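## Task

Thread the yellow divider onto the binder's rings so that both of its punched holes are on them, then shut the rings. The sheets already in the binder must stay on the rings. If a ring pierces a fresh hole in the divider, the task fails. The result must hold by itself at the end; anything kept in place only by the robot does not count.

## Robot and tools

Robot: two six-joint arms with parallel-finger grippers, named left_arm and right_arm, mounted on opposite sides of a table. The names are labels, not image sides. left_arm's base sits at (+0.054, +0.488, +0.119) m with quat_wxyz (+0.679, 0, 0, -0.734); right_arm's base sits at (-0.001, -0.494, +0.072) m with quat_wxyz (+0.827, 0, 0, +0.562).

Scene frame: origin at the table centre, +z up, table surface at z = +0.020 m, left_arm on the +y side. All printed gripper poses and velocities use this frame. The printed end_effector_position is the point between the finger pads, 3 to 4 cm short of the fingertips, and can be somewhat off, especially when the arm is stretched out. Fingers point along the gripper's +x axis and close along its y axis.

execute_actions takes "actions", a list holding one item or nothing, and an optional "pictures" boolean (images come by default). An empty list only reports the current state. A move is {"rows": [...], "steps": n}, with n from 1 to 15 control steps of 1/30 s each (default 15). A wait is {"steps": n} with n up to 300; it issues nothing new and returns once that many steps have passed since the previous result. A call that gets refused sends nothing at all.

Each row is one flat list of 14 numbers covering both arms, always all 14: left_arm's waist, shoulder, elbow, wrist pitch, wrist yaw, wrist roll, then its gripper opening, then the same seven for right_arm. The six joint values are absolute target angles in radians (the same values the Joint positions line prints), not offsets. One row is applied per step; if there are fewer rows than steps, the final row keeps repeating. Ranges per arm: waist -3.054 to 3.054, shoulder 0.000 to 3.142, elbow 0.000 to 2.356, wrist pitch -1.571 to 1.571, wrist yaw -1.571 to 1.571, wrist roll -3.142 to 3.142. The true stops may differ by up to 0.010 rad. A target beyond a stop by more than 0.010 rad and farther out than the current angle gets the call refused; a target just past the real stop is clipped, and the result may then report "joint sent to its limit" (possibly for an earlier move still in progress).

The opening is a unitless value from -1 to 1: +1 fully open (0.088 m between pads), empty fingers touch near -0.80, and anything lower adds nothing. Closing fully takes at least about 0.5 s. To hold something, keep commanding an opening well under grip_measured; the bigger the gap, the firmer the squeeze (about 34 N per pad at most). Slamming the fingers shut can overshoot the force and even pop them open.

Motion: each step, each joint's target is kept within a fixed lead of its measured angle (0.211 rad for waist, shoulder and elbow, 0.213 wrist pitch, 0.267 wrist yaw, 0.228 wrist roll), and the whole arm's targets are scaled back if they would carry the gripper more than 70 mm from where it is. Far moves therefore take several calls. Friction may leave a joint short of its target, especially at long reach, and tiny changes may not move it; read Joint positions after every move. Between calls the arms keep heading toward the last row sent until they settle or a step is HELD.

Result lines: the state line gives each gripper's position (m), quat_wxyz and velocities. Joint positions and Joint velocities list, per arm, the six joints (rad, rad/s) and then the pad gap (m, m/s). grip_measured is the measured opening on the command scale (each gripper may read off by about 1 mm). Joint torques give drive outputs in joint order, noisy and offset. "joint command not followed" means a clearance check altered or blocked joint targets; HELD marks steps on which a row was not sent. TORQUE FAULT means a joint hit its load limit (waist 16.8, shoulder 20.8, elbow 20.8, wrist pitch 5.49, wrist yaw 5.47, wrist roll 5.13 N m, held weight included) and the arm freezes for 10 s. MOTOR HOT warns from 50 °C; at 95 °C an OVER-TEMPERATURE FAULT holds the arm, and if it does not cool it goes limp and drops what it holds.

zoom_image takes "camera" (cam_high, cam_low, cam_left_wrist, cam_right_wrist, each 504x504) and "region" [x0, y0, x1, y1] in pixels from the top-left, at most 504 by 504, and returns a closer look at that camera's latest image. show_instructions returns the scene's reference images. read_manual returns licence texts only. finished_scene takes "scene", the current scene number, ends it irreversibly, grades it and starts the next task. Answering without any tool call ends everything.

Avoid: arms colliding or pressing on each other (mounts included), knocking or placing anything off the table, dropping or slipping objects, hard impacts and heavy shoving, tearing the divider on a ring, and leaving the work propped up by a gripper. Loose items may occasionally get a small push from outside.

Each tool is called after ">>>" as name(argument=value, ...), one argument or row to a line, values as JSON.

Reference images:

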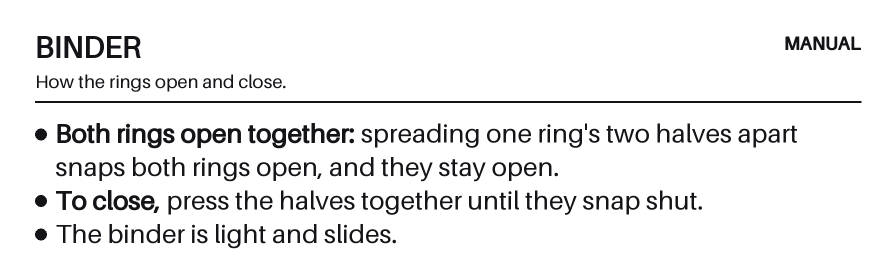

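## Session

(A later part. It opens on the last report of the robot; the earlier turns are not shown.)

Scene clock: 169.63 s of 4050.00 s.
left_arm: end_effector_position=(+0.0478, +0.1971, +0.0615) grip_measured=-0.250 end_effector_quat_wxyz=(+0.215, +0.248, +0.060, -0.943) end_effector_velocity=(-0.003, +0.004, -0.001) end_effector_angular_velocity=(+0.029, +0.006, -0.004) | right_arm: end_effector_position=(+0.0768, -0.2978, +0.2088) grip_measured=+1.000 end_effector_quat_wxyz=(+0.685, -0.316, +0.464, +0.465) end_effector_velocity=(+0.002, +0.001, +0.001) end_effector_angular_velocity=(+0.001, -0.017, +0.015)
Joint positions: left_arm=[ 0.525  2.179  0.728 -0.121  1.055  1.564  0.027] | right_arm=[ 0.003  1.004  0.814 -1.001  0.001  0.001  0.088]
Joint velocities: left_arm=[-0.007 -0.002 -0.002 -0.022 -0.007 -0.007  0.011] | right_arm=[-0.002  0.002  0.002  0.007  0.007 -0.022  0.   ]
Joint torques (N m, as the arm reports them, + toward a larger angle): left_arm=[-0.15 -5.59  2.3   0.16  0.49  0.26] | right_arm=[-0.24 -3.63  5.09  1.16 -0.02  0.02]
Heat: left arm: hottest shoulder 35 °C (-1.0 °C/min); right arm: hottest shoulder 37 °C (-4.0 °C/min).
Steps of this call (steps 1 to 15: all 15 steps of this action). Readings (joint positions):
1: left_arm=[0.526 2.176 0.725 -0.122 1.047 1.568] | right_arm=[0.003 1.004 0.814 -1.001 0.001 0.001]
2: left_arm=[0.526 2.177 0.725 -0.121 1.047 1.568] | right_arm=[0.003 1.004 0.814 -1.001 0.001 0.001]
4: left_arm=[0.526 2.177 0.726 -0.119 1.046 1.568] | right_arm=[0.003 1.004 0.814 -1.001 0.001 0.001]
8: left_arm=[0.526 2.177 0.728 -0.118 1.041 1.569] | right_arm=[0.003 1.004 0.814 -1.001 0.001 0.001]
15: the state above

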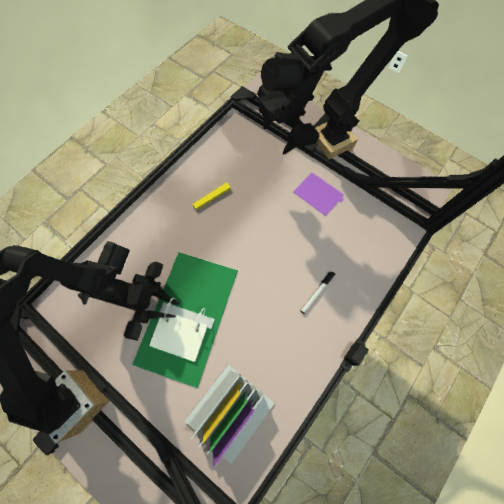

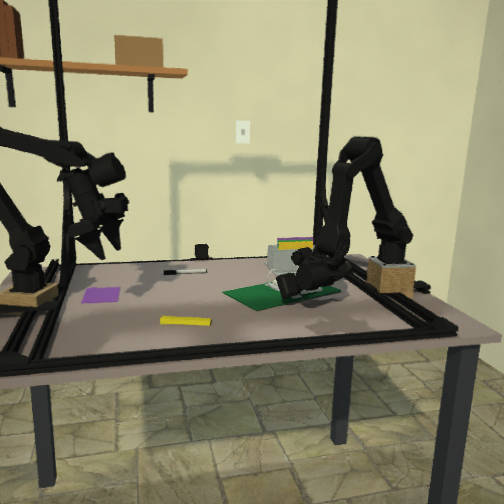

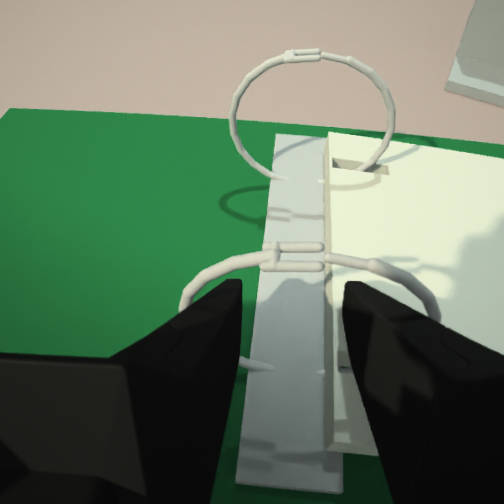

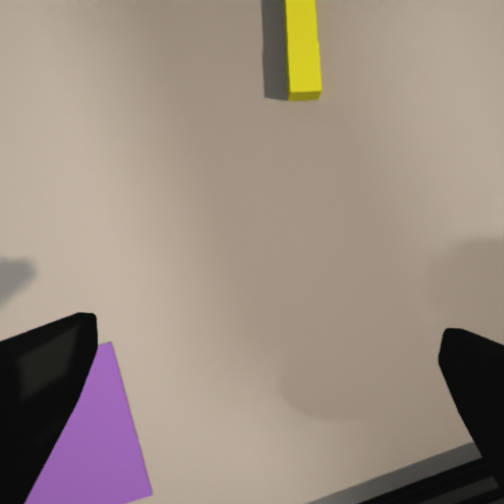

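Starting to spread. Continue opening.

>>> execute_actions(
  actions=[
    {"rows":[[0.523,2.185,0.729,-0.12,1.047,1.571,-0.1,0.0,1.0,0.8,-1.0,0,0,1],[0.523,2.185,0.729,-0.12,1.047,1.571,-0.1,0.0,1.0,0.8,-1.0,0,0,1],[0.523,2.185,0.729,-0.12,1.047,1.571,-0.1,0.0,1.0,0.8,-1.0,0,0,1],[0.523,2.185,0.729,-0.12,1.047,1.571,0.0,0.0,1.0,0.8,-1.0,0,0,1],[0.523,2.185,0.729,-0.12,1.047,1.571,0.0,0.0,1.0,0.8,-1.0,0,0,1],[0.523,2.185,0.729,-0.12,1.047,1.571,0.0,0.0,1.0,0.8,-1.0,0,0,1],[0.523,2.185,0.729,-0.12,1.047,1.571,0.1,0.0,1.0,0.8,-1.0,0,0,1]],"steps":15},
  ],
)

Scene clock: 173.50 s of 4050.00 s.
left_arm: end_effector_position=(+0.0480, +0.1974, +0.0608) grip_measured=-0.053 end_effector_quat_wxyz=(+0.214, +0.251, +0.060, -0.942) end_effector_velocity=(+0.000, -0.000, -0.001) end_effector_angular_velocity=(+0.002, -0.007, +0.001) | right_arm: end_effector_position=(+0.0767, -0.2979, +0.2087) grip_measured=+1.000 end_effector_quat_wxyz=(+0.685, -0.316, +0.464, +0.465) end_effector_velocity=(-0.003, -0.001, -0.000) end_effector_angular_velocity=(+0.002, +0.012, +0.026)
Joint positions: left_arm=[ 0.525  2.179  0.728 -0.122  1.05   1.567  0.036] | right_arm=[ 0.003  1.004  0.814 -1.001  0.001  0.001  0.088]
Joint velocities: left_arm=[-0.002 -0.002 -0.002  0.007 -0.007 -0.007 -0.   ] | right_arm=[-0.002 -0.007 -0.002 -0.007 -0.022 -0.022  0.   ]
Joint torques (N m, as the arm reports them, + toward a larger angle): left_arm=[-0.16 -5.7   2.25  0.23  0.59  0.17] | right_arm=[-0.28 -3.67  4.97  1.14 -0.05  0.  ]
Heat: left arm: hottest shoulder 35 °C (-1.0 °C/min); right arm: hottest shoulder 37 °C (-4.0 °C/min).
Steps of this call (steps 1 to 15: the robot went on to your last target; steps 16 to 90: nothing new was sent; then 0.37 s passed at rest; steps 91 to 105: all 15 steps of this action). Readings (joint positions):
91: left_arm=[0.525 2.179 0.728 -0.122 1.054 1.563] | right_arm=[0.003 1.004 0.814 -1.001 0.001 0.001]
92: left_arm=[0.525 2.179 0.728 -0.121 1.050 1.566] | right_arm=[0.003 1.004 0.814 -1.001 0.001 0.001]
94: left_arm=[0.525 2.179 0.728 -0.121 1.050 1.567] | right_arm=[0.003 1.004 0.814 -1.001 0.001 0.001]
98: left_arm=[0.525 2.179 0.728 -0.122 1.050 1.567] | right_arm=[0.003 1.004 0.814 -1.001 0.001 0.001]
105: the state above

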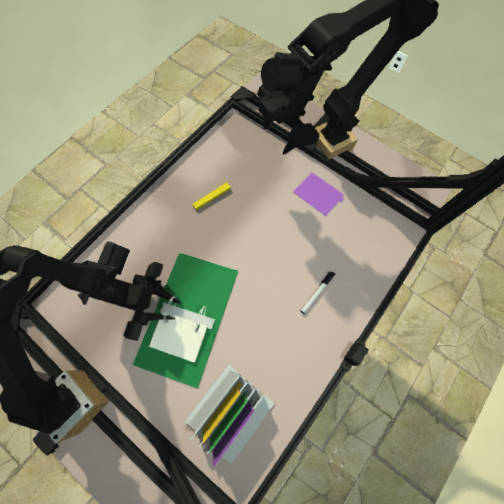

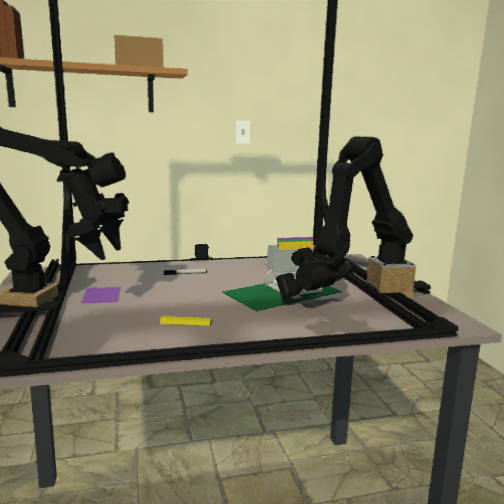

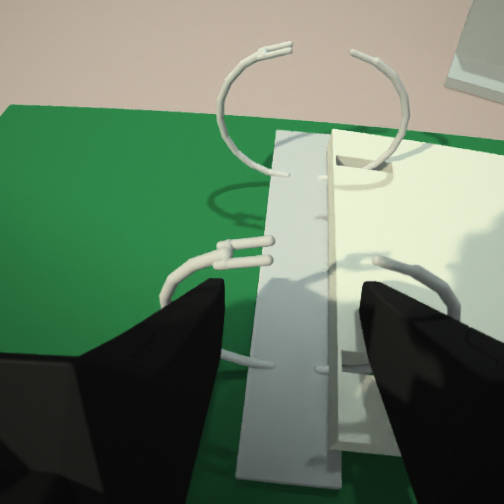

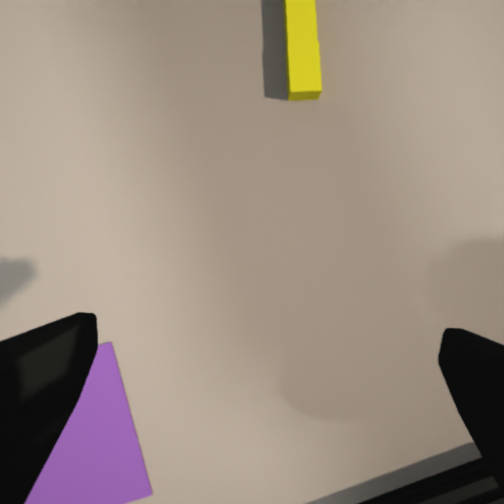

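>>> execute_actions(
  actions=[
    {"rows":[[0.523,2.185,0.729,-0.12,1.047,1.571,-0.6,0.0,1.0,0.8,-1.0,0,0,1],[0.523,2.185,0.729,-0.12,1.047,1.571,-0.6,0.0,1.0,0.8,-1.0,0,0,1],[0.523,2.185,0.729,-0.12,1.047,1.571,-0.6,0.0,1.0,0.8,-1.0,0,0,1],[0.523,2.185,0.729,-0.12,1.047,1.571,-0.6,0.0,1.0,0.8,-1.0,0,0,1],[0.523,2.185,0.729,-0.12,1.047,1.571,-0.7,0.0,1.0,0.8,-1.0,0,0,1],[0.523,2.185,0.729,-0.12,1.047,1.571,-0.7,0.0,1.0,0.8,-1.0,0,0,1],[0.55,2.16,0.724,-0.14,1.047,1.571,-0.7,0.0,1.0,0.8,-1.0,0,0,1],[0.55,2.16,0.724,-0.14,1.047,1.571,-0.7,0.0,1.0,0.8,-1.0,0,0,1],[0.58,2.12,0.715,-0.17,1.047,1.571,-0.7,0.0,1.0,0.8,-1.0,0,0,1],[0.58,2.12,0.715,-0.17,1.047,1.571,-0.7,0.0,1.0,0.8,-1.0,0,0,1],[0.627,2.067,0.691,-0.195,1.047,1.571,-0.7,0.0,1.0,0.8,-1.0,0,0,1],[0.627,2.067,0.691,-0.195,1.047,1.571,-0.7,0.0,1.0,0.8,-1.0,0,0,1],[0.65,2.0,0.691,-0.27,1.047,1.571,-0.7,0.0,1.0,0.8,-1.0,0,0,1],[0.65,1.9,0.71,-0.38,1.047,1.571,-0.7,0.0,1.0,0.8,-1.0,0,0,1],[0.65,1.8,0.75,-0.5,1.047,1.571,-0.7,0.0,1.0,0.8,-1.0,0,0,1]],"steps":15},
  ],
  pictures=false,
)

Scene clock: 181.40 s of 4050.00 s.
left_arm: end_effector_position=(+0.0730, +0.2061, +0.0948) grip_measured=-0.690 end_effector_quat_wxyz=(+0.257, +0.246, +0.087, -0.931) end_effector_velocity=(+0.070, +0.037, +0.351) end_effector_angular_velocity=(+0.219, +0.108, +0.313) | right_arm: end_effector_position=(+0.0767, -0.2982, +0.2084) grip_measured=+1.000 end_effector_quat_wxyz=(+0.685, -0.316, +0.464, +0.465) end_effector_velocity=(+0.000, +0.002, +0.003) end_effector_angular_velocity=(+0.015, -0.008, +0.021)
Joint positions: left_arm=[ 0.626  2.024  0.707 -0.285  1.045  1.568  0.005] | right_arm=[ 0.002  1.004  0.813 -1.001  0.001  0.001  0.088]
Joint velocities: left_arm=[ 0.31  -1.453  0.09  -1.78  -0.022 -0.007 -0.005] | right_arm=[-0.002 -0.007  0.002  0.007 -0.007 -0.022  0.   ]
Joint torques (N m, as the arm reports them, + toward a larger angle): left_arm=[-0.61 -9.12  5.93  0.45  0.83  0.13] | right_arm=[-0.11 -3.36  5.28  1.11 -0.01 -0.05]
Heat: left arm: hottest shoulder 35 °C (-1.0 °C/min); right arm: hottest shoulder 36 °C (-5.0 °C/min).
Steps of this call (steps 1 to 15: the robot went on to your last target; steps 16 to 222: nothing new was sent; steps 223 to 237: all 15 steps of this action). Readings (joint positions):
223: left_arm=[0.525 2.179 0.728 -0.122 1.050 1.568] | right_arm=[0.002 1.004 0.813 -1.001 0.001 0.001]
224: left_arm=[0.524 2.179 0.728 -0.121 1.050 1.568] | right_arm=[0.002 1.004 0.813 -1.001 0.001 0.001]
226: left_arm=[0.524 2.179 0.728 -0.121 1.051 1.568] | right_arm=[0.002 1.004 0.813 -1.001 0.001 0.001]
230: left_arm=[0.530 2.178 0.728 -0.126 1.051 1.568] | right_arm=[0.002 1.004 0.813 -1.001 0.001 0.001]
237: the state above

>>> execute_actions(
  actions=[
    {"rows":[[0.5,1.75,0.95,-0.6,0.8,1.1,0.2,0.0,1.0,0.8,-1.0,0,0,1],[0.5,1.75,0.95,-0.6,0.8,1.1,0.2,0.0,1.0,0.8,-1.0,0,0,1],[0.5,1.75,0.95,-0.6,0.8,1.1,0.2,0.0,1.0,0.8,-1.0,0,0,1],[0.5,1.75,0.95,-0.6,0.8,1.1,0.2,0.0,1.0,0.8,-1.0,0,0,1],[0.5,1.75,0.95,-0.6,0.8,1.1,0.2,0.0,1.0,0.8,-1.0,0,0,1],[0.5,1.75,1.2,-0.8,0.5,0.5,0.2,0.0,1.0,0.8,-1.0,0,0,1],[0.5,1.75,1.2,-0.8,0.5,0.5,0.2,0.0,1.0,0.8,-1.0,0,0,1],[0.5,1.75,1.2,-0.8,0.5,0.5,0.2,0.0,1.0,0.8,-1.0,0,0,1],[0.5,1.75,1.2,-0.8,0.5,0.5,0.2,0.0,1.0,0.8,-1.0,0,0,1],[0.5,1.75,1.2,-0.8,0.5,0.5,0.2,0.0,1.0,0.8,-1.0,0,0,1],[-0.80,1.85,1.6,-1.25,0,-1.12,0.2,0.0,1.0,0.8,-1.0,0,0,1]],"steps":15},
  ],
  pictures=false,
)

>>> execute_actions(
  actions=[
    {"steps":50},
  ],
)

Scene clock: 197.63 s of 4050.00 s.
left_arm: end_effector_position=(+0.0927, +0.1296, +0.2126) grip_measured=+0.191 end_effector_quat_wxyz=(+0.353, +0.504, +0.330, -0.716) end_effector_velocity=(-0.285, -0.039, +0.145) end_effector_angular_velocity=(+1.424, -1.526, +0.256) | right_arm: end_effector_position=(+0.0767, -0.2982, +0.2083) grip_measured=+1.000 end_effector_quat_wxyz=(+0.685, -0.316, +0.464, +0.465) end_effector_velocity=(-0.002, +0.003, +0.003) end_effector_angular_velocity=(+0.020, +0.005, +0.026)
Joint positions: left_arm=[ 0.302  1.825  1.365 -0.991  0.279  0.756  0.048] | right_arm=[ 0.002  1.004  0.813 -1.001  0.001  0.001  0.088]
Joint velocities: left_arm=[-1.614  0.369  1.453 -1.663 -2.015 -1.707  0.004] | right_arm=[-0.002 -0.007  0.002  0.007 -0.022 -0.022  0.   ]
Joint torques (N m, as the arm reports them, + toward a larger angle): left_arm=[-0.61 -8.44  8.15  0.19  0.08 -0.07] | right_arm=[-0.15 -3.41  5.11  1.15 -0.02 -0.06]
Heat: left arm: hottest shoulder 35 °C (+0.0 °C/min); right arm: hottest shoulder 36 °C (-3.0 °C/min).
Steps of this call (steps 1 to 30: the robot went on to your last target; steps 31 to 90: nothing new was sent; then 12.73 s passed at rest; steps 91 to 105: all 15 steps of this action). Readings (joint positions):
91: left_arm=[0.638 1.803 0.770 -0.525 1.009 1.536] | right_arm=[0.002 1.004 0.813 -1.001 0.001 0.001]
92: left_arm=[0.607 1.800 0.804 -0.553 0.942 1.475] | right_arm=[0.002 1.004 0.813 -1.001 0.001 0.001]
94: left_arm=[0.549 1.783 0.875 -0.560 0.882 1.366] | right_arm=[0.002 1.004 0.813 -1.001 0.001 0.001]
98: left_arm=[0.506 1.760 1.036 -0.704 0.685 1.146] | right_arm=[0.002 1.004 0.813 -1.001 0.001 0.001]
105: the state above

Scene clock: 199.30 s of 4050.00 s.
left_arm: end_effector_position=(-0.2226, +0.2586, +0.2569) grip_measured=+0.200 end_effector_quat_wxyz=(+0.548, +0.412, +0.563, -0.461) end_effector_velocity=(-0.002, +0.001, +0.000) end_effector_angular_velocity=(-0.009, +0.002, +0.015) | right_arm: end_effector_position=(+0.0767, -0.2983, +0.2082) grip_measured=+1.000 end_effector_quat_wxyz=(+0.685, -0.316, +0.464, +0.465) end_effector_velocity=(-0.000, -0.002, -0.001) end_effector_angular_velocity=(-0.005, +0.007, +0.002)
Joint positions: left_arm=[-0.798  1.843  1.593 -1.248  0.005 -1.115  0.049] | right_arm=[ 0.002  1.003  0.812 -1.001  0.001  0.001  0.088]
Joint velocities: left_arm=[-0.007 -0.002 -0.002  0.007 -0.007 -0.022 -0.   ] | right_arm=[-0.007 -0.002 -0.002 -0.007 -0.007 -0.007  0.   ]
Joint torques (N m, as the arm reports them, + toward a larger angle): left_arm=[-0.31 -6.93  7.1   0.12 -0.25 -0.12] | right_arm=[-0.09 -3.43  5.16  1.19 -0.06 -0.02]
Heat: left arm: hottest shoulder 36 °C (+1.0 °C/min); right arm: hottest shoulder 36 °C (-3.0 °C/min).
Steps of this call (steps 1 to 50: the robot went on to your last target). Readings (joint positions):
1: left_arm=[0.249 1.835 1.413 -1.045 0.214 0.700] | right_arm=[0.002 1.004 0.813 -1.001 0.001 0.001]
2: left_arm=[0.197 1.841 1.459 -1.093 0.157 0.645] | right_arm=[0.002 1.004 0.813 -1.001 0.001 0.001]
4: left_arm=[0.094 1.844 1.528 -1.163 0.086 0.534] | right_arm=[0.002 1.004 0.813 -1.001 0.001 0.001]
8: left_arm=[-0.112 1.843 1.581 -1.222 0.029 0.313] | right_arm=[0.002 1.004 0.813 -1.001 0.001 0.001]
50: the state above

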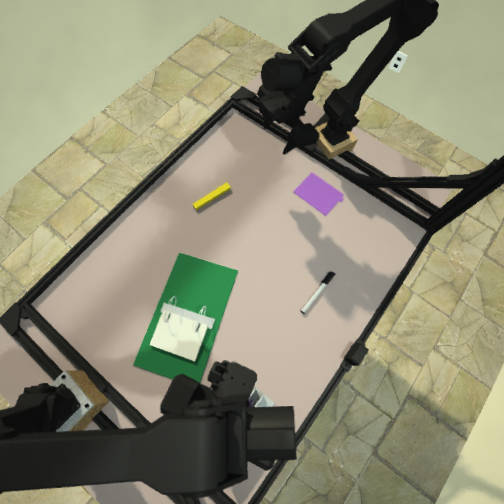

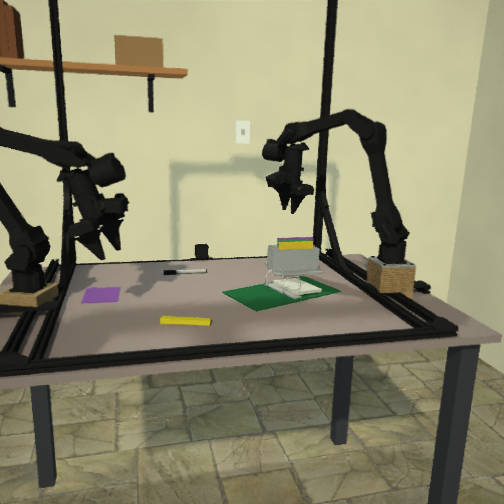

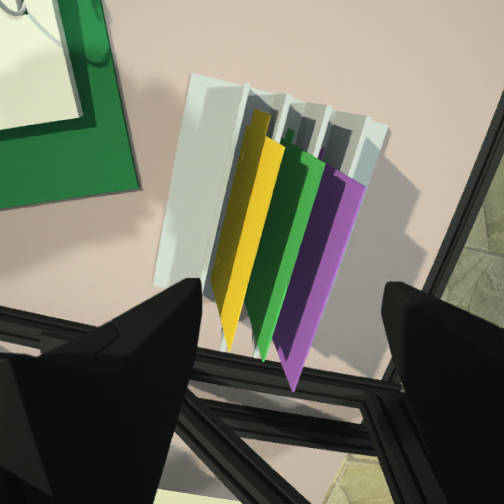

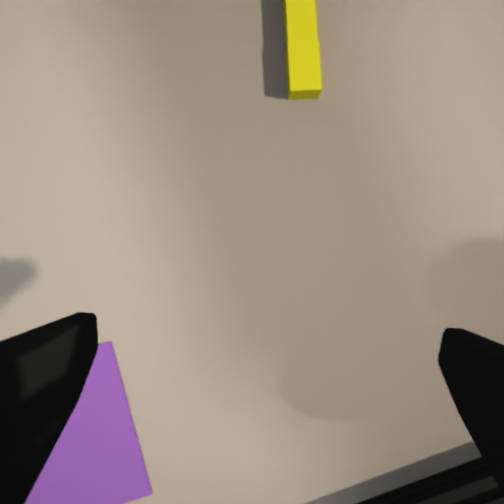

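>>> execute_actions(
  actions=[
    {"rows":[[-0.86,1.908,1.45,-1.114,0,-0.935,-0.5,0.0,1.0,0.8,-1.0,0,0,1]],"steps":15},
  ],
)

Scene clock: 216.17 s of 4050.00 s.
left_arm: end_effector_position=(-0.2316, +0.2780, +0.2003) grip_measured=-0.493 end_effector_quat_wxyz=(+0.501, +0.499, +0.501, -0.499) end_effector_velocity=(+0.003, +0.002, -0.001) end_effector_angular_velocity=(+0.001, -0.014, +0.005) | right_arm: end_effector_position=(+0.0766, -0.2984, +0.2081) grip_measured=+1.000 end_effector_quat_wxyz=(+0.685, -0.316, +0.464, +0.465) end_effector_velocity=(-0.000, +0.001, +0.000) end_effector_angular_velocity=(+0.008, +0.001, +0.007)
Joint positions: left_arm=[-0.859  1.909  1.456 -1.118 -0.001 -0.941  0.015] | right_arm=[ 0.002  1.003  0.812 -1.001  0.001  0.     0.088]
Joint velocities: left_arm=[-0.002 -0.002 -0.007 -0.007 -0.007 -0.007 -0.003] | right_arm=[-0.002 -0.002 -0.002  0.007 -0.007 -0.007  0.   ]
Joint torques (N m, as the arm reports them, + toward a larger angle): left_arm=[-0.04 -8.15  5.17  0.25 -0.01  0.18] | right_arm=[-0.15 -3.36  5.18  1.16 -0.07 -0.01]
Heat: left arm: hottest shoulder 36 °C (+1.0 °C/min); right arm: hottest shoulder 35 °C (-2.0 °C/min).
Steps of this call (steps 1 to 15: the robot went on to your last target; steps 16 to 90: nothing new was sent; then 13.37 s passed at rest; steps 91 to 105: all 15 steps of this action). Readings (joint positions):
91: left_arm=[-0.800 1.847 1.578 -1.229 0.002 -1.090] | right_arm=[0.002 1.003 0.812 -1.001 0.001 0.000]
92: left_arm=[-0.810 1.848 1.554 -1.192 -0.001 -1.048] | right_arm=[0.002 1.003 0.812 -1.001 0.001 0.000]
94: left_arm=[-0.836 1.869 1.513 -1.156 -0.001 -0.997] | right_arm=[0.002 1.003 0.812 -1.001 0.001 0.000]
98: left_arm=[-0.859 1.908 1.461 -1.130 -0.001 -0.956] | right_arm=[0.002 1.003 0.812 -1.001 0.001 0.000]
105: the state above

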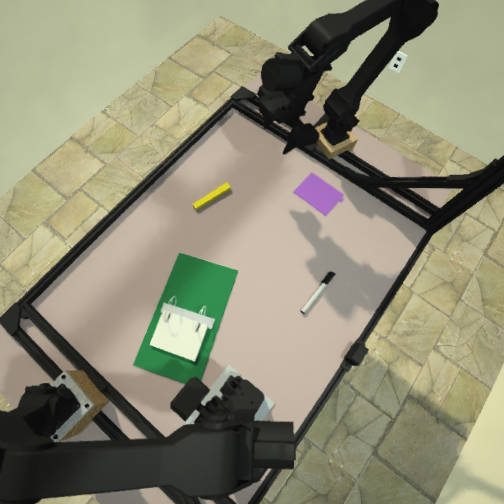

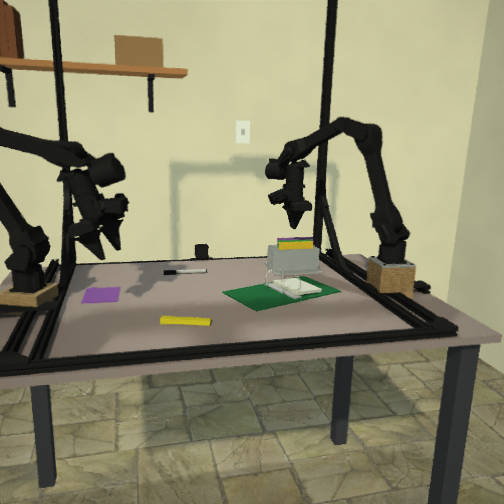

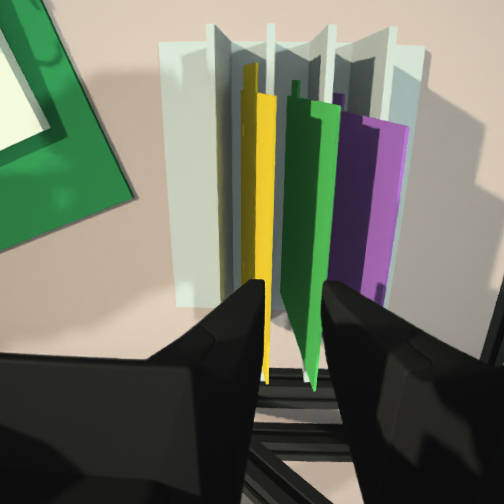

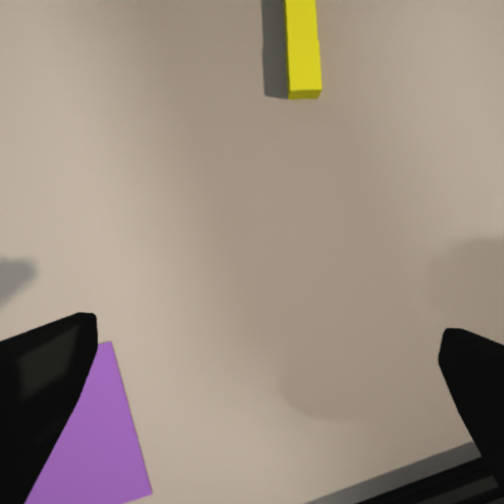

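>>> zoom_image(
  camera="cam_left_wrist",
  region=[200, 40, 440, 400],
)

Region (200, 40, 440, 400) of cam_left_wrist's 504x504 image, scaled by 1.400, with more detail than that image has.

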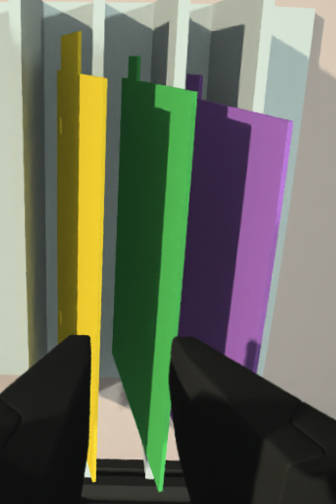

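>>> execute_actions(
  actions=[
    {"rows":[[-0.863,1.935,1.39,-1.025,0,-0.935,-0.5,0.0,1.0,0.8,-1.0,0,0,1],[-0.863,1.935,1.39,-1.025,0,-0.935,-0.5,0.0,1.0,0.8,-1.0,0,0,1],[-0.863,1.935,1.39,-1.025,0,-0.935,-0.5,0.0,1.0,0.8,-1.0,0,0,1],[-0.864,1.963,1.322,-0.93,0,-0.935,-0.5,0.0,1.0,0.8,-1.0,0,0,1]],"steps":15},
  ],
)

Scene clock: 229.43 s of 4050.00 s.
left_arm: end_effector_position=(-0.2328, +0.2785, +0.1531) grip_measured=-0.500 end_effector_quat_wxyz=(+0.500, +0.498, +0.500, -0.503) end_effector_velocity=(+0.003, -0.000, -0.001) end_effector_angular_velocity=(-0.011, -0.023, +0.005) | right_arm: end_effector_position=(+0.0767, -0.2984, +0.2081) grip_measured=+1.000 end_effector_quat_wxyz=(+0.685, -0.316, +0.464, +0.465) end_effector_velocity=(+0.001, -0.002, -0.001) end_effector_angular_velocity=(-0.010, -0.006, +0.002)
Joint positions: left_arm=[-0.862  1.959  1.329 -0.934 -0.001 -0.939  0.015] | right_arm=[ 0.002  1.003  0.811 -1.     0.001  0.     0.088]
Joint velocities: left_arm=[-0.002  0.002 -0.002 -0.007 -0.022 -0.007 -0.   ] | right_arm=[-0.002 -0.002 -0.002 -0.007  0.007 -0.007  0.   ]
Joint torques (N m, as the arm reports them, + toward a larger angle): left_arm=[-0.24 -7.73  4.84  0.13  0.    0.14] | right_arm=[-0.22 -3.22  5.38  1.13 -0.05 -0.02]
Heat: left arm: hottest shoulder 37 °C (+2.0 °C/min); right arm: hottest shoulder 35 °C (-2.0 °C/min).
Steps of this call (steps 1 to 15: the robot went on to your last target; steps 16 to 90: nothing new was sent; then 9.77 s passed at rest; steps 91 to 105: all 15 steps of this action). Readings (joint positions):
91: left_arm=[-0.859 1.910 1.450 -1.105 -0.001 -0.939] | right_arm=[0.002 1.003 0.812 -1.000 0.001 0.000]
92: left_arm=[-0.859 1.910 1.438 -1.079 -0.001 -0.939] | right_arm=[0.002 1.003 0.812 -1.000 0.001 0.000]
94: left_arm=[-0.860 1.917 1.414 -1.042 -0.001 -0.939] | right_arm=[0.002 1.003 0.812 -1.000 0.001 0.000]
98: left_arm=[-0.862 1.947 1.350 -0.964 -0.001 -0.939] | right_arm=[0.002 1.003 0.812 -1.000 0.001 0.000]
105: the state above

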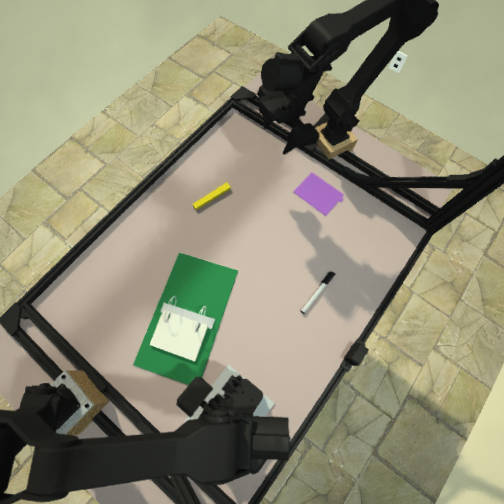

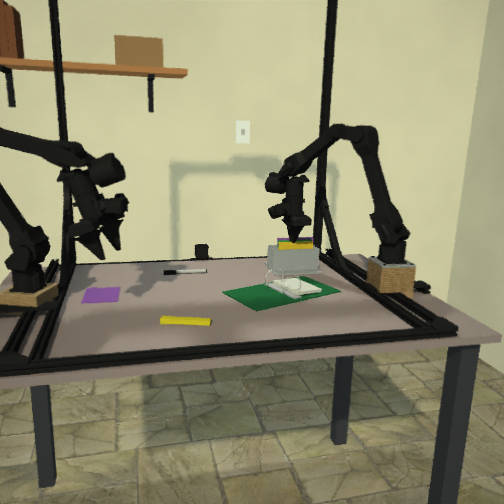

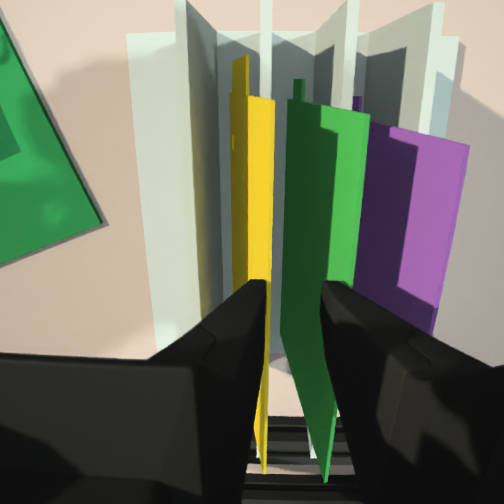

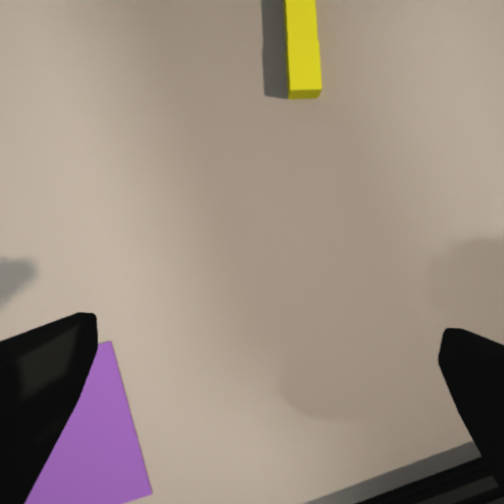

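>>> execute_actions(
  actions=[
    {"rows":[[-0.862,1.921,1.279,-0.92,0,-0.935,-0.5,0.0,1.0,0.8,-1.0,0,0,1]],"steps":12},
  ],
)

Scene clock: 233.97 s of 4050.00 s.
left_arm: end_effector_position=(-0.2259, +0.2835, +0.1526) grip_measured=-0.500 end_effector_quat_wxyz=(+0.500, +0.498, +0.500, -0.502) end_effector_velocity=(+0.009, +0.004, +0.002) end_effector_angular_velocity=(+0.001, -0.039, +0.020) | right_arm: end_effector_position=(+0.0767, -0.2984, +0.2081) grip_measured=+1.000 end_effector_quat_wxyz=(+0.685, -0.316, +0.464, +0.465) end_effector_velocity=(-0.001, -0.002, -0.001) end_effector_angular_velocity=(-0.003, +0.012, -0.007)
Joint positions: left_arm=[-0.862  1.931  1.288 -0.922 -0.001 -0.939  0.015] | right_arm=[ 0.002  1.003  0.811 -1.     0.001  0.     0.088]
Joint velocities: left_arm=[-0.002 -0.012 -0.007 -0.037 -0.022 -0.022  0.   ] | right_arm=[-0.002 -0.002 -0.002 -0.007 -0.007  0.007  0.   ]
Joint torques (N m, as the arm reports them, + toward a larger angle): left_arm=[-0.01 -8.82  4.69  0.19  0.    0.13] | right_arm=[-0.13 -3.47  5.31  1.12 -0.02 -0.03]
Heat: left arm: hottest shoulder 38 °C (+3.0 °C/min); right arm: hottest shoulder 35 °C (-2.0 °C/min).
Steps of this call (steps 1 to 15: the robot went on to your last target; steps 16 to 90: nothing new was sent; then 1.13 s passed at rest; steps 91 to 102: all 12 steps of this action). Readings (joint positions):
91: left_arm=[-0.862 1.957 1.324 -0.928 -0.001 -0.939] | right_arm=[0.002 1.003 0.811 -1.000 0.001 0.000]
92: left_arm=[-0.862 1.952 1.316 -0.923 -0.001 -0.939] | right_arm=[0.002 1.003 0.811 -1.000 0.001 0.000]
94: left_arm=[-0.862 1.942 1.300 -0.924 -0.001 -0.939] | right_arm=[0.002 1.003 0.811 -1.000 0.001 0.000]
98: left_arm=[-0.862 1.934 1.289 -0.923 -0.001 -0.939] | right_arm=[0.002 1.003 0.811 -1.000 0.001 0.000]
102: the state above

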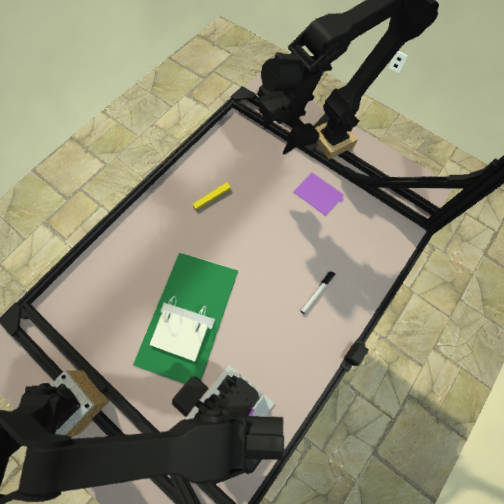

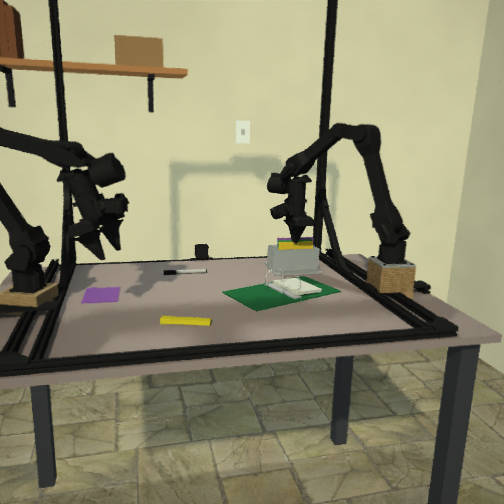

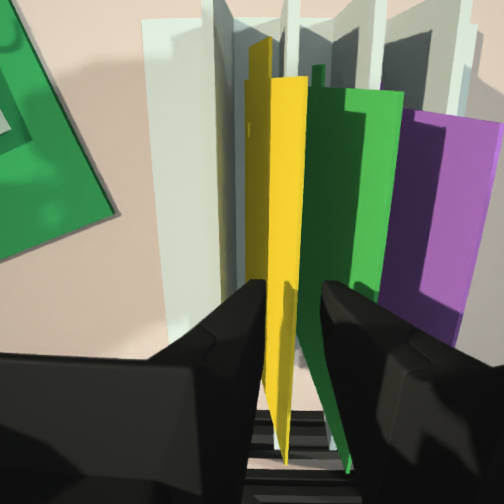

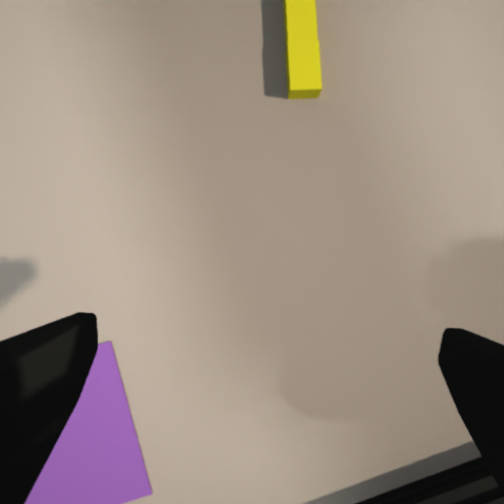

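>>> execute_actions(
  actions=[
    {"rows":[[-0.862,1.945,1.258,-0.89,0,-0.935,-0.5,0.0,1.0,0.8,-1.0,0,0,1],[-0.862,1.945,1.258,-0.89,0,-0.935,-0.5,0.0,1.0,0.8,-1.0,0,0,1],[-0.862,1.958,1.243,-0.862,0,-0.935,-0.5,0.0,1.0,0.8,-1.0,0,0,1],[-0.862,1.958,1.243,-0.862,0,-0.935,-0.5,0.0,1.0,0.8,-1.0,0,0,1],[-0.862,1.972,1.227,-0.833,0,-0.935,-0.5,0.0,1.0,0.8,-1.0,0,0,1]],"steps":15},
  ],
)

Scene clock: 238.73 s of 4050.00 s.
left_arm: end_effector_position=(-0.2246, +0.2845, +0.1298) grip_measured=-0.500 end_effector_quat_wxyz=(+0.500, +0.499, +0.499, -0.502) end_effector_velocity=(-0.003, +0.003, -0.001) end_effector_angular_velocity=(+0.005, +0.006, -0.000) | right_arm: end_effector_position=(+0.0767, -0.2985, +0.2080) grip_measured=+1.000 end_effector_quat_wxyz=(+0.685, -0.316, +0.464, +0.465) end_effector_velocity=(-0.003, -0.001, -0.001) end_effector_angular_velocity=(-0.000, +0.019, +0.012)
Joint positions: left_arm=[-0.862  1.964  1.234 -0.836 -0.001 -0.939  0.015] | right_arm=[ 0.002  1.002  0.811 -1.     0.001  0.     0.088]
Joint velocities: left_arm=[-0.007  0.002 -0.002  0.007  0.007 -0.007  0.   ] | right_arm=[-0.002 -0.002 -0.002 -0.007 -0.022 -0.007  0.   ]
Joint torques (N m, as the arm reports them, + toward a larger angle): left_arm=[ 0.05 -6.82  4.43  0.15 -0.01  0.13] | right_arm=[-0.19 -3.61  5.45  1.07 -0.07 -0.01]
Heat: left arm: hottest shoulder 38 °C (+3.0 °C/min); right arm: hottest shoulder 35 °C (-1.0 °C/min).
Steps of this call (steps 1 to 15: the robot went on to your last target; steps 16 to 90: nothing new was sent; then 1.27 s passed at rest; steps 91 to 105: all 15 steps of this action). Readings (joint positions):
91: left_arm=[-0.862 1.930 1.284 -0.918 -0.001 -0.939] | right_arm=[0.002 1.003 0.811 -1.000 0.001 0.000]
92: left_arm=[-0.862 1.930 1.280 -0.909 -0.001 -0.939] | right_arm=[0.002 1.003 0.811 -1.000 0.001 0.000]
94: left_arm=[-0.862 1.933 1.269 -0.889 -0.001 -0.939] | right_arm=[0.002 1.002 0.811 -1.000 0.001 0.000]
98: left_arm=[-0.862 1.954 1.244 -0.852 -0.001 -0.939] | right_arm=[0.002 1.002 0.811 -1.000 0.001 0.000]
105: the state above

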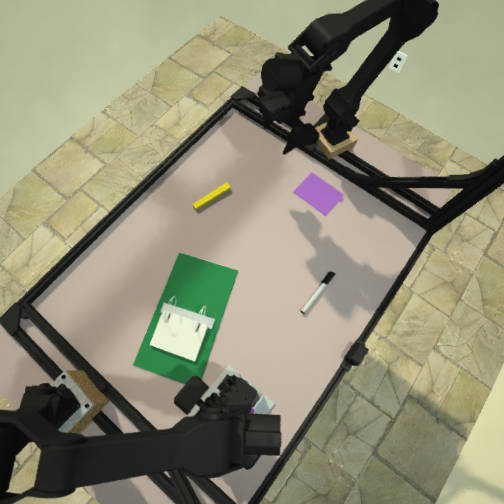

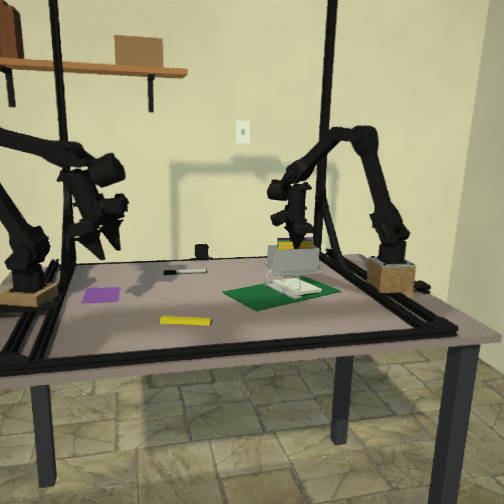

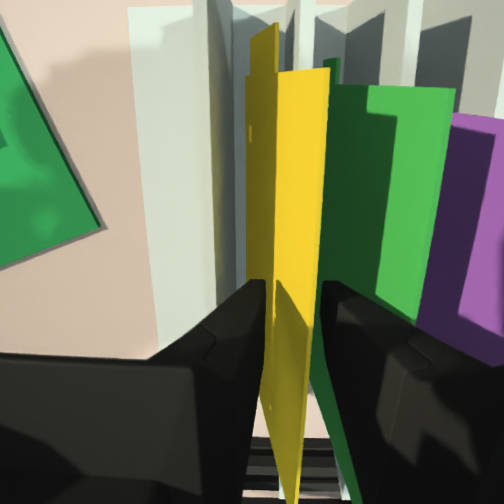

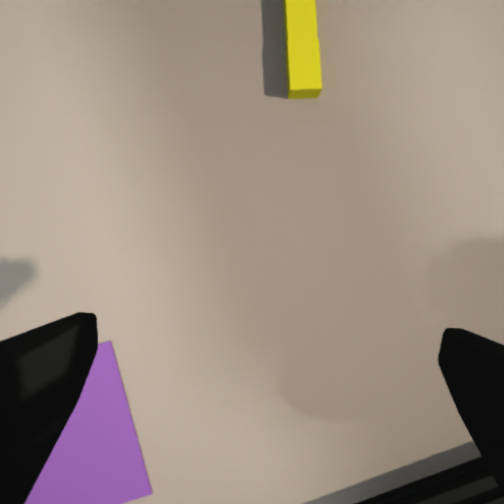

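>>> zoom_image(
  camera="cam_low",
  region=[250, 200, 340, 280],
)

Region (250, 200, 340, 280) of cam_low's 504x504 image, scaled by 5.600, with more detail than that image has.

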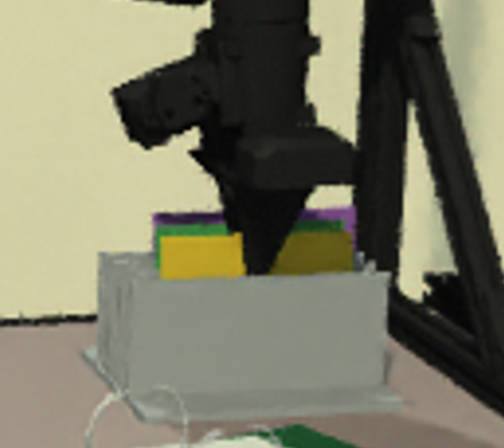

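>>> execute_actions(
  actions=[
    {"rows":[[-0.862,1.972,1.227,-0.833,0,-0.935,-0.65,0.0,1.0,0.8,-1.0,0,0,1],[-0.862,1.972,1.227,-0.833,0,-0.935,-0.65,0.0,1.0,0.8,-1.0,0,0,1],[-0.862,1.972,1.227,-0.833,0,-0.935,-0.65,0.0,1.0,0.8,-1.0,0,0,1],[-0.862,1.972,1.227,-0.833,0,-0.935,-0.78,0.0,1.0,0.8,-1.0,0,0,1],[-0.862,1.972,1.227,-0.833,0,-0.935,-0.78,0.0,1.0,0.8,-1.0,0,0,1],[-0.862,1.972,1.227,-0.833,0,-0.935,-0.78,0.0,1.0,0.8,-1.0,0,0,1],[-0.862,1.972,1.227,-0.833,0,-0.935,-1,0.0,1.0,0.8,-1.0,0,0,1]],"steps":15},
  ],
  pictures=false,
)

>>> execute_actions(
  actions=[
    {"rows":[[-0.862,1.955,1.25,-0.87,0,-0.935,-1,0.0,1.0,0.8,-1.0,0,0,1],[-0.862,1.955,1.25,-0.87,0,-0.935,-1,0.0,1.0,0.8,-1.0,0,0,1],[-0.862,1.94,1.275,-0.91,0,-0.935,-1,0.0,1.0,0.8,-1.0,0,0,1],[-0.862,1.93,1.30,-0.945,0,-0.935,-1,0.0,1.0,0.8,-1.0,0,0,1],[-0.862,1.915,1.33,-0.99,0,-0.935,-1,0.0,1.0,0.8,-1.0,0,0,1],[-0.862,1.90,1.36,-1.03,0,-0.935,-1,0.0,1.0,0.8,-1.0,0,0,1],[-0.862,1.885,1.395,-1.08,0,-0.935,-1,0.0,1.0,0.8,-1.0,0,0,1],[-0.862,1.87,1.43,-1.13,0,-0.935,-1,0.0,1.0,0.8,-1.0,0,0,1],[-0.862,1.86,1.47,-1.18,0,-0.935,-1,0.0,1.0,0.8,-1.0,0,0,1],[-0.862,1.85,1.51,-1.23,0,-0.935,-1,0.0,1.0,0.8,-1.0,0,0,1],[-0.862,1.84,1.55,-1.28,0,-0.935,-1,0.0,1.0,0.8,-1.0,0,0,1]],"steps":15},
  ],
)

Scene clock: 253.37 s of 4050.00 s.
left_arm: end_effector_position=(-0.2247, +0.2844, +0.1296) grip_measured=-0.735 end_effector_quat_wxyz=(+0.499, +0.499, +0.499, -0.503) end_effector_velocity=(+0.004, +0.005, -0.001) end_effector_angular_velocity=(+0.010, -0.026, +0.000) | right_arm: end_effector_position=(+0.0767, -0.2986, +0.2079) grip_measured=+1.000 end_effector_quat_wxyz=(+0.685, -0.316, +0.464, +0.465) end_effector_velocity=(-0.001, -0.002, -0.002) end_effector_angular_velocity=(-0.010, +0.008, +0.007)
Joint positions: left_arm=[-0.862  1.964  1.233 -0.834 -0.001 -0.937  0.003] | right_arm=[ 0.002  1.002  0.811 -1.     0.001  0.     0.088]
Joint velocities: left_arm=[-0.007  0.002 -0.002 -0.022 -0.007 -0.007 -0.   ] | right_arm=[-0.002  0.002 -0.002 -0.007 -0.007 -0.007  0.   ]
Joint torques (N m, as the arm reports them, + toward a larger angle): left_arm=[-0.01 -6.85  4.55  0.2   0.01  0.1 ] | right_arm=[ 0.05 -3.38  5.3   1.12 -0.02 -0.01]
Heat: left arm: hottest shoulder 38 °C (+3.0 °C/min); right arm: hottest elbow 36 °C (+0.0 °C/min).
Steps of this call (steps 1 to 15: the robot went on to your last target; steps 16 to 90: nothing new was sent; then 11.13 s passed at rest; steps 91 to 105: all 15 steps of this action). Readings (joint positions):
91: left_arm=[-0.862 1.964 1.233 -0.835 -0.001 -0.938] | right_arm=[0.002 1.002 0.811 -1.000 0.001 0.000]
92: left_arm=[-0.862 1.964 1.233 -0.835 -0.001 -0.938] | right_arm=[0.002 1.002 0.811 -1.000 0.001 0.000]
94: left_arm=[-0.862 1.964 1.233 -0.835 -0.001 -0.938] | right_arm=[0.002 1.002 0.811 -1.000 0.001 0.000]
98: left_arm=[-0.862 1.964 1.233 -0.834 -0.001 -0.938] | right_arm=[0.002 1.002 0.811 -1.000 0.001 0.000]
105: the state above

Scene clock: 253.87 s of 4050.00 s.
left_arm: end_effector_position=(-0.2250, +0.2842, +0.2353) grip_measured=-0.739 end_effector_quat_wxyz=(+0.500, +0.499, +0.499, -0.502) end_effector_velocity=(-0.002, -0.002, +0.164) end_effector_angular_velocity=(-0.131, +0.167, +0.020) | right_arm: end_effector_position=(+0.0767, -0.2986, +0.2079) grip_measured=+1.000 end_effector_quat_wxyz=(+0.685, -0.316, +0.464, +0.465) end_effector_velocity=(-0.001, -0.006, -0.003) end_effector_angular_velocity=(-0.024, -0.001, +0.002)
Joint positions: left_arm=[-0.862  1.851  1.519 -1.235 -0.001 -0.938  0.003] | right_arm=[ 0.002  1.002  0.811 -1.     0.001  0.     0.088]
Joint velocities: left_arm=[-0.002 -0.227  0.359 -0.374 -0.007 -0.022 -0.002] | right_arm=[-0.002 -0.007 -0.007 -0.022  0.007 -0.007  0.   ]
Joint torques (N m, as the arm reports them, + toward a larger angle): left_arm=[ 0.03 -6.84  5.6  -0.18 -0.01  0.08] | right_arm=[-0.34 -3.25  5.37  1.12 -0.06  0.02]
Heat: left arm: hottest shoulder 38 °C (+3.0 °C/min); right arm: hottest elbow 36 °C (+0.0 °C/min).
Steps of this call (steps 1 to 15: all 15 steps of this action). Readings (joint positions):
1: left_arm=[-0.862 1.964 1.233 -0.835 -0.001 -0.937] | right_arm=[0.002 1.002 0.811 -1.000 0.001 0.000]
2: left_arm=[-0.862 1.964 1.235 -0.840 -0.001 -0.937] | right_arm=[0.002 1.002 0.811 -1.000 0.001 0.000]
4: left_arm=[-0.862 1.964 1.248 -0.876 -0.001 -0.938] | right_arm=[0.002 1.002 0.811 -1.000 0.001 0.000]
8: left_arm=[-0.862 1.943 1.318 -1.010 -0.001 -0.938] | right_arm=[0.002 1.002 0.811 -1.000 0.001 0.000]
15: the state above

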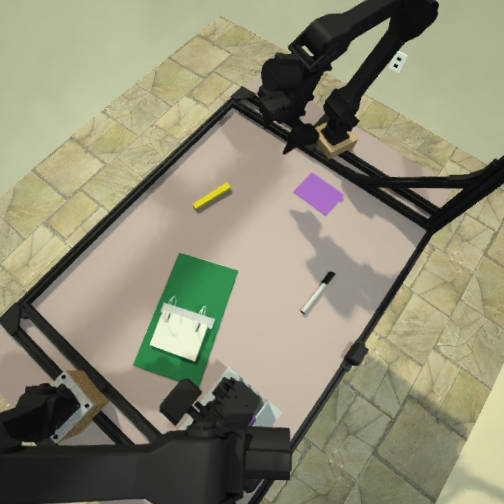

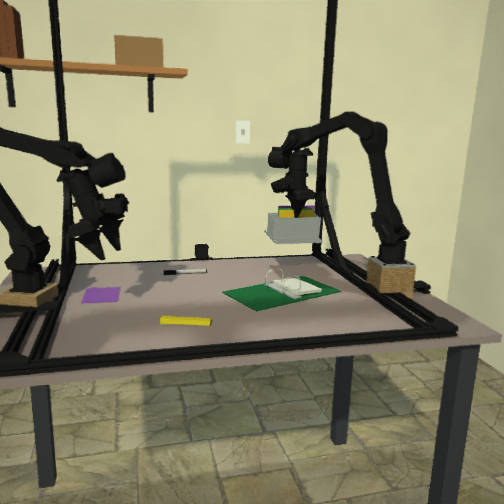

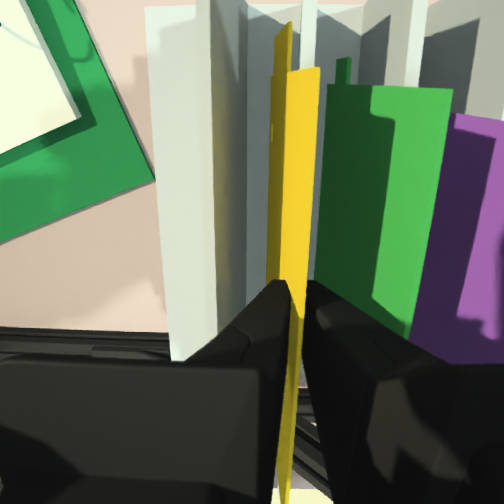

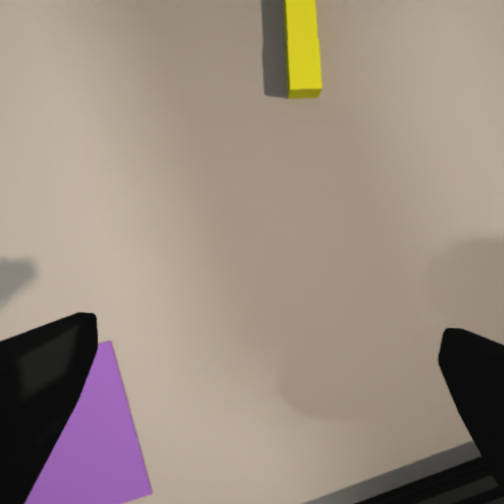

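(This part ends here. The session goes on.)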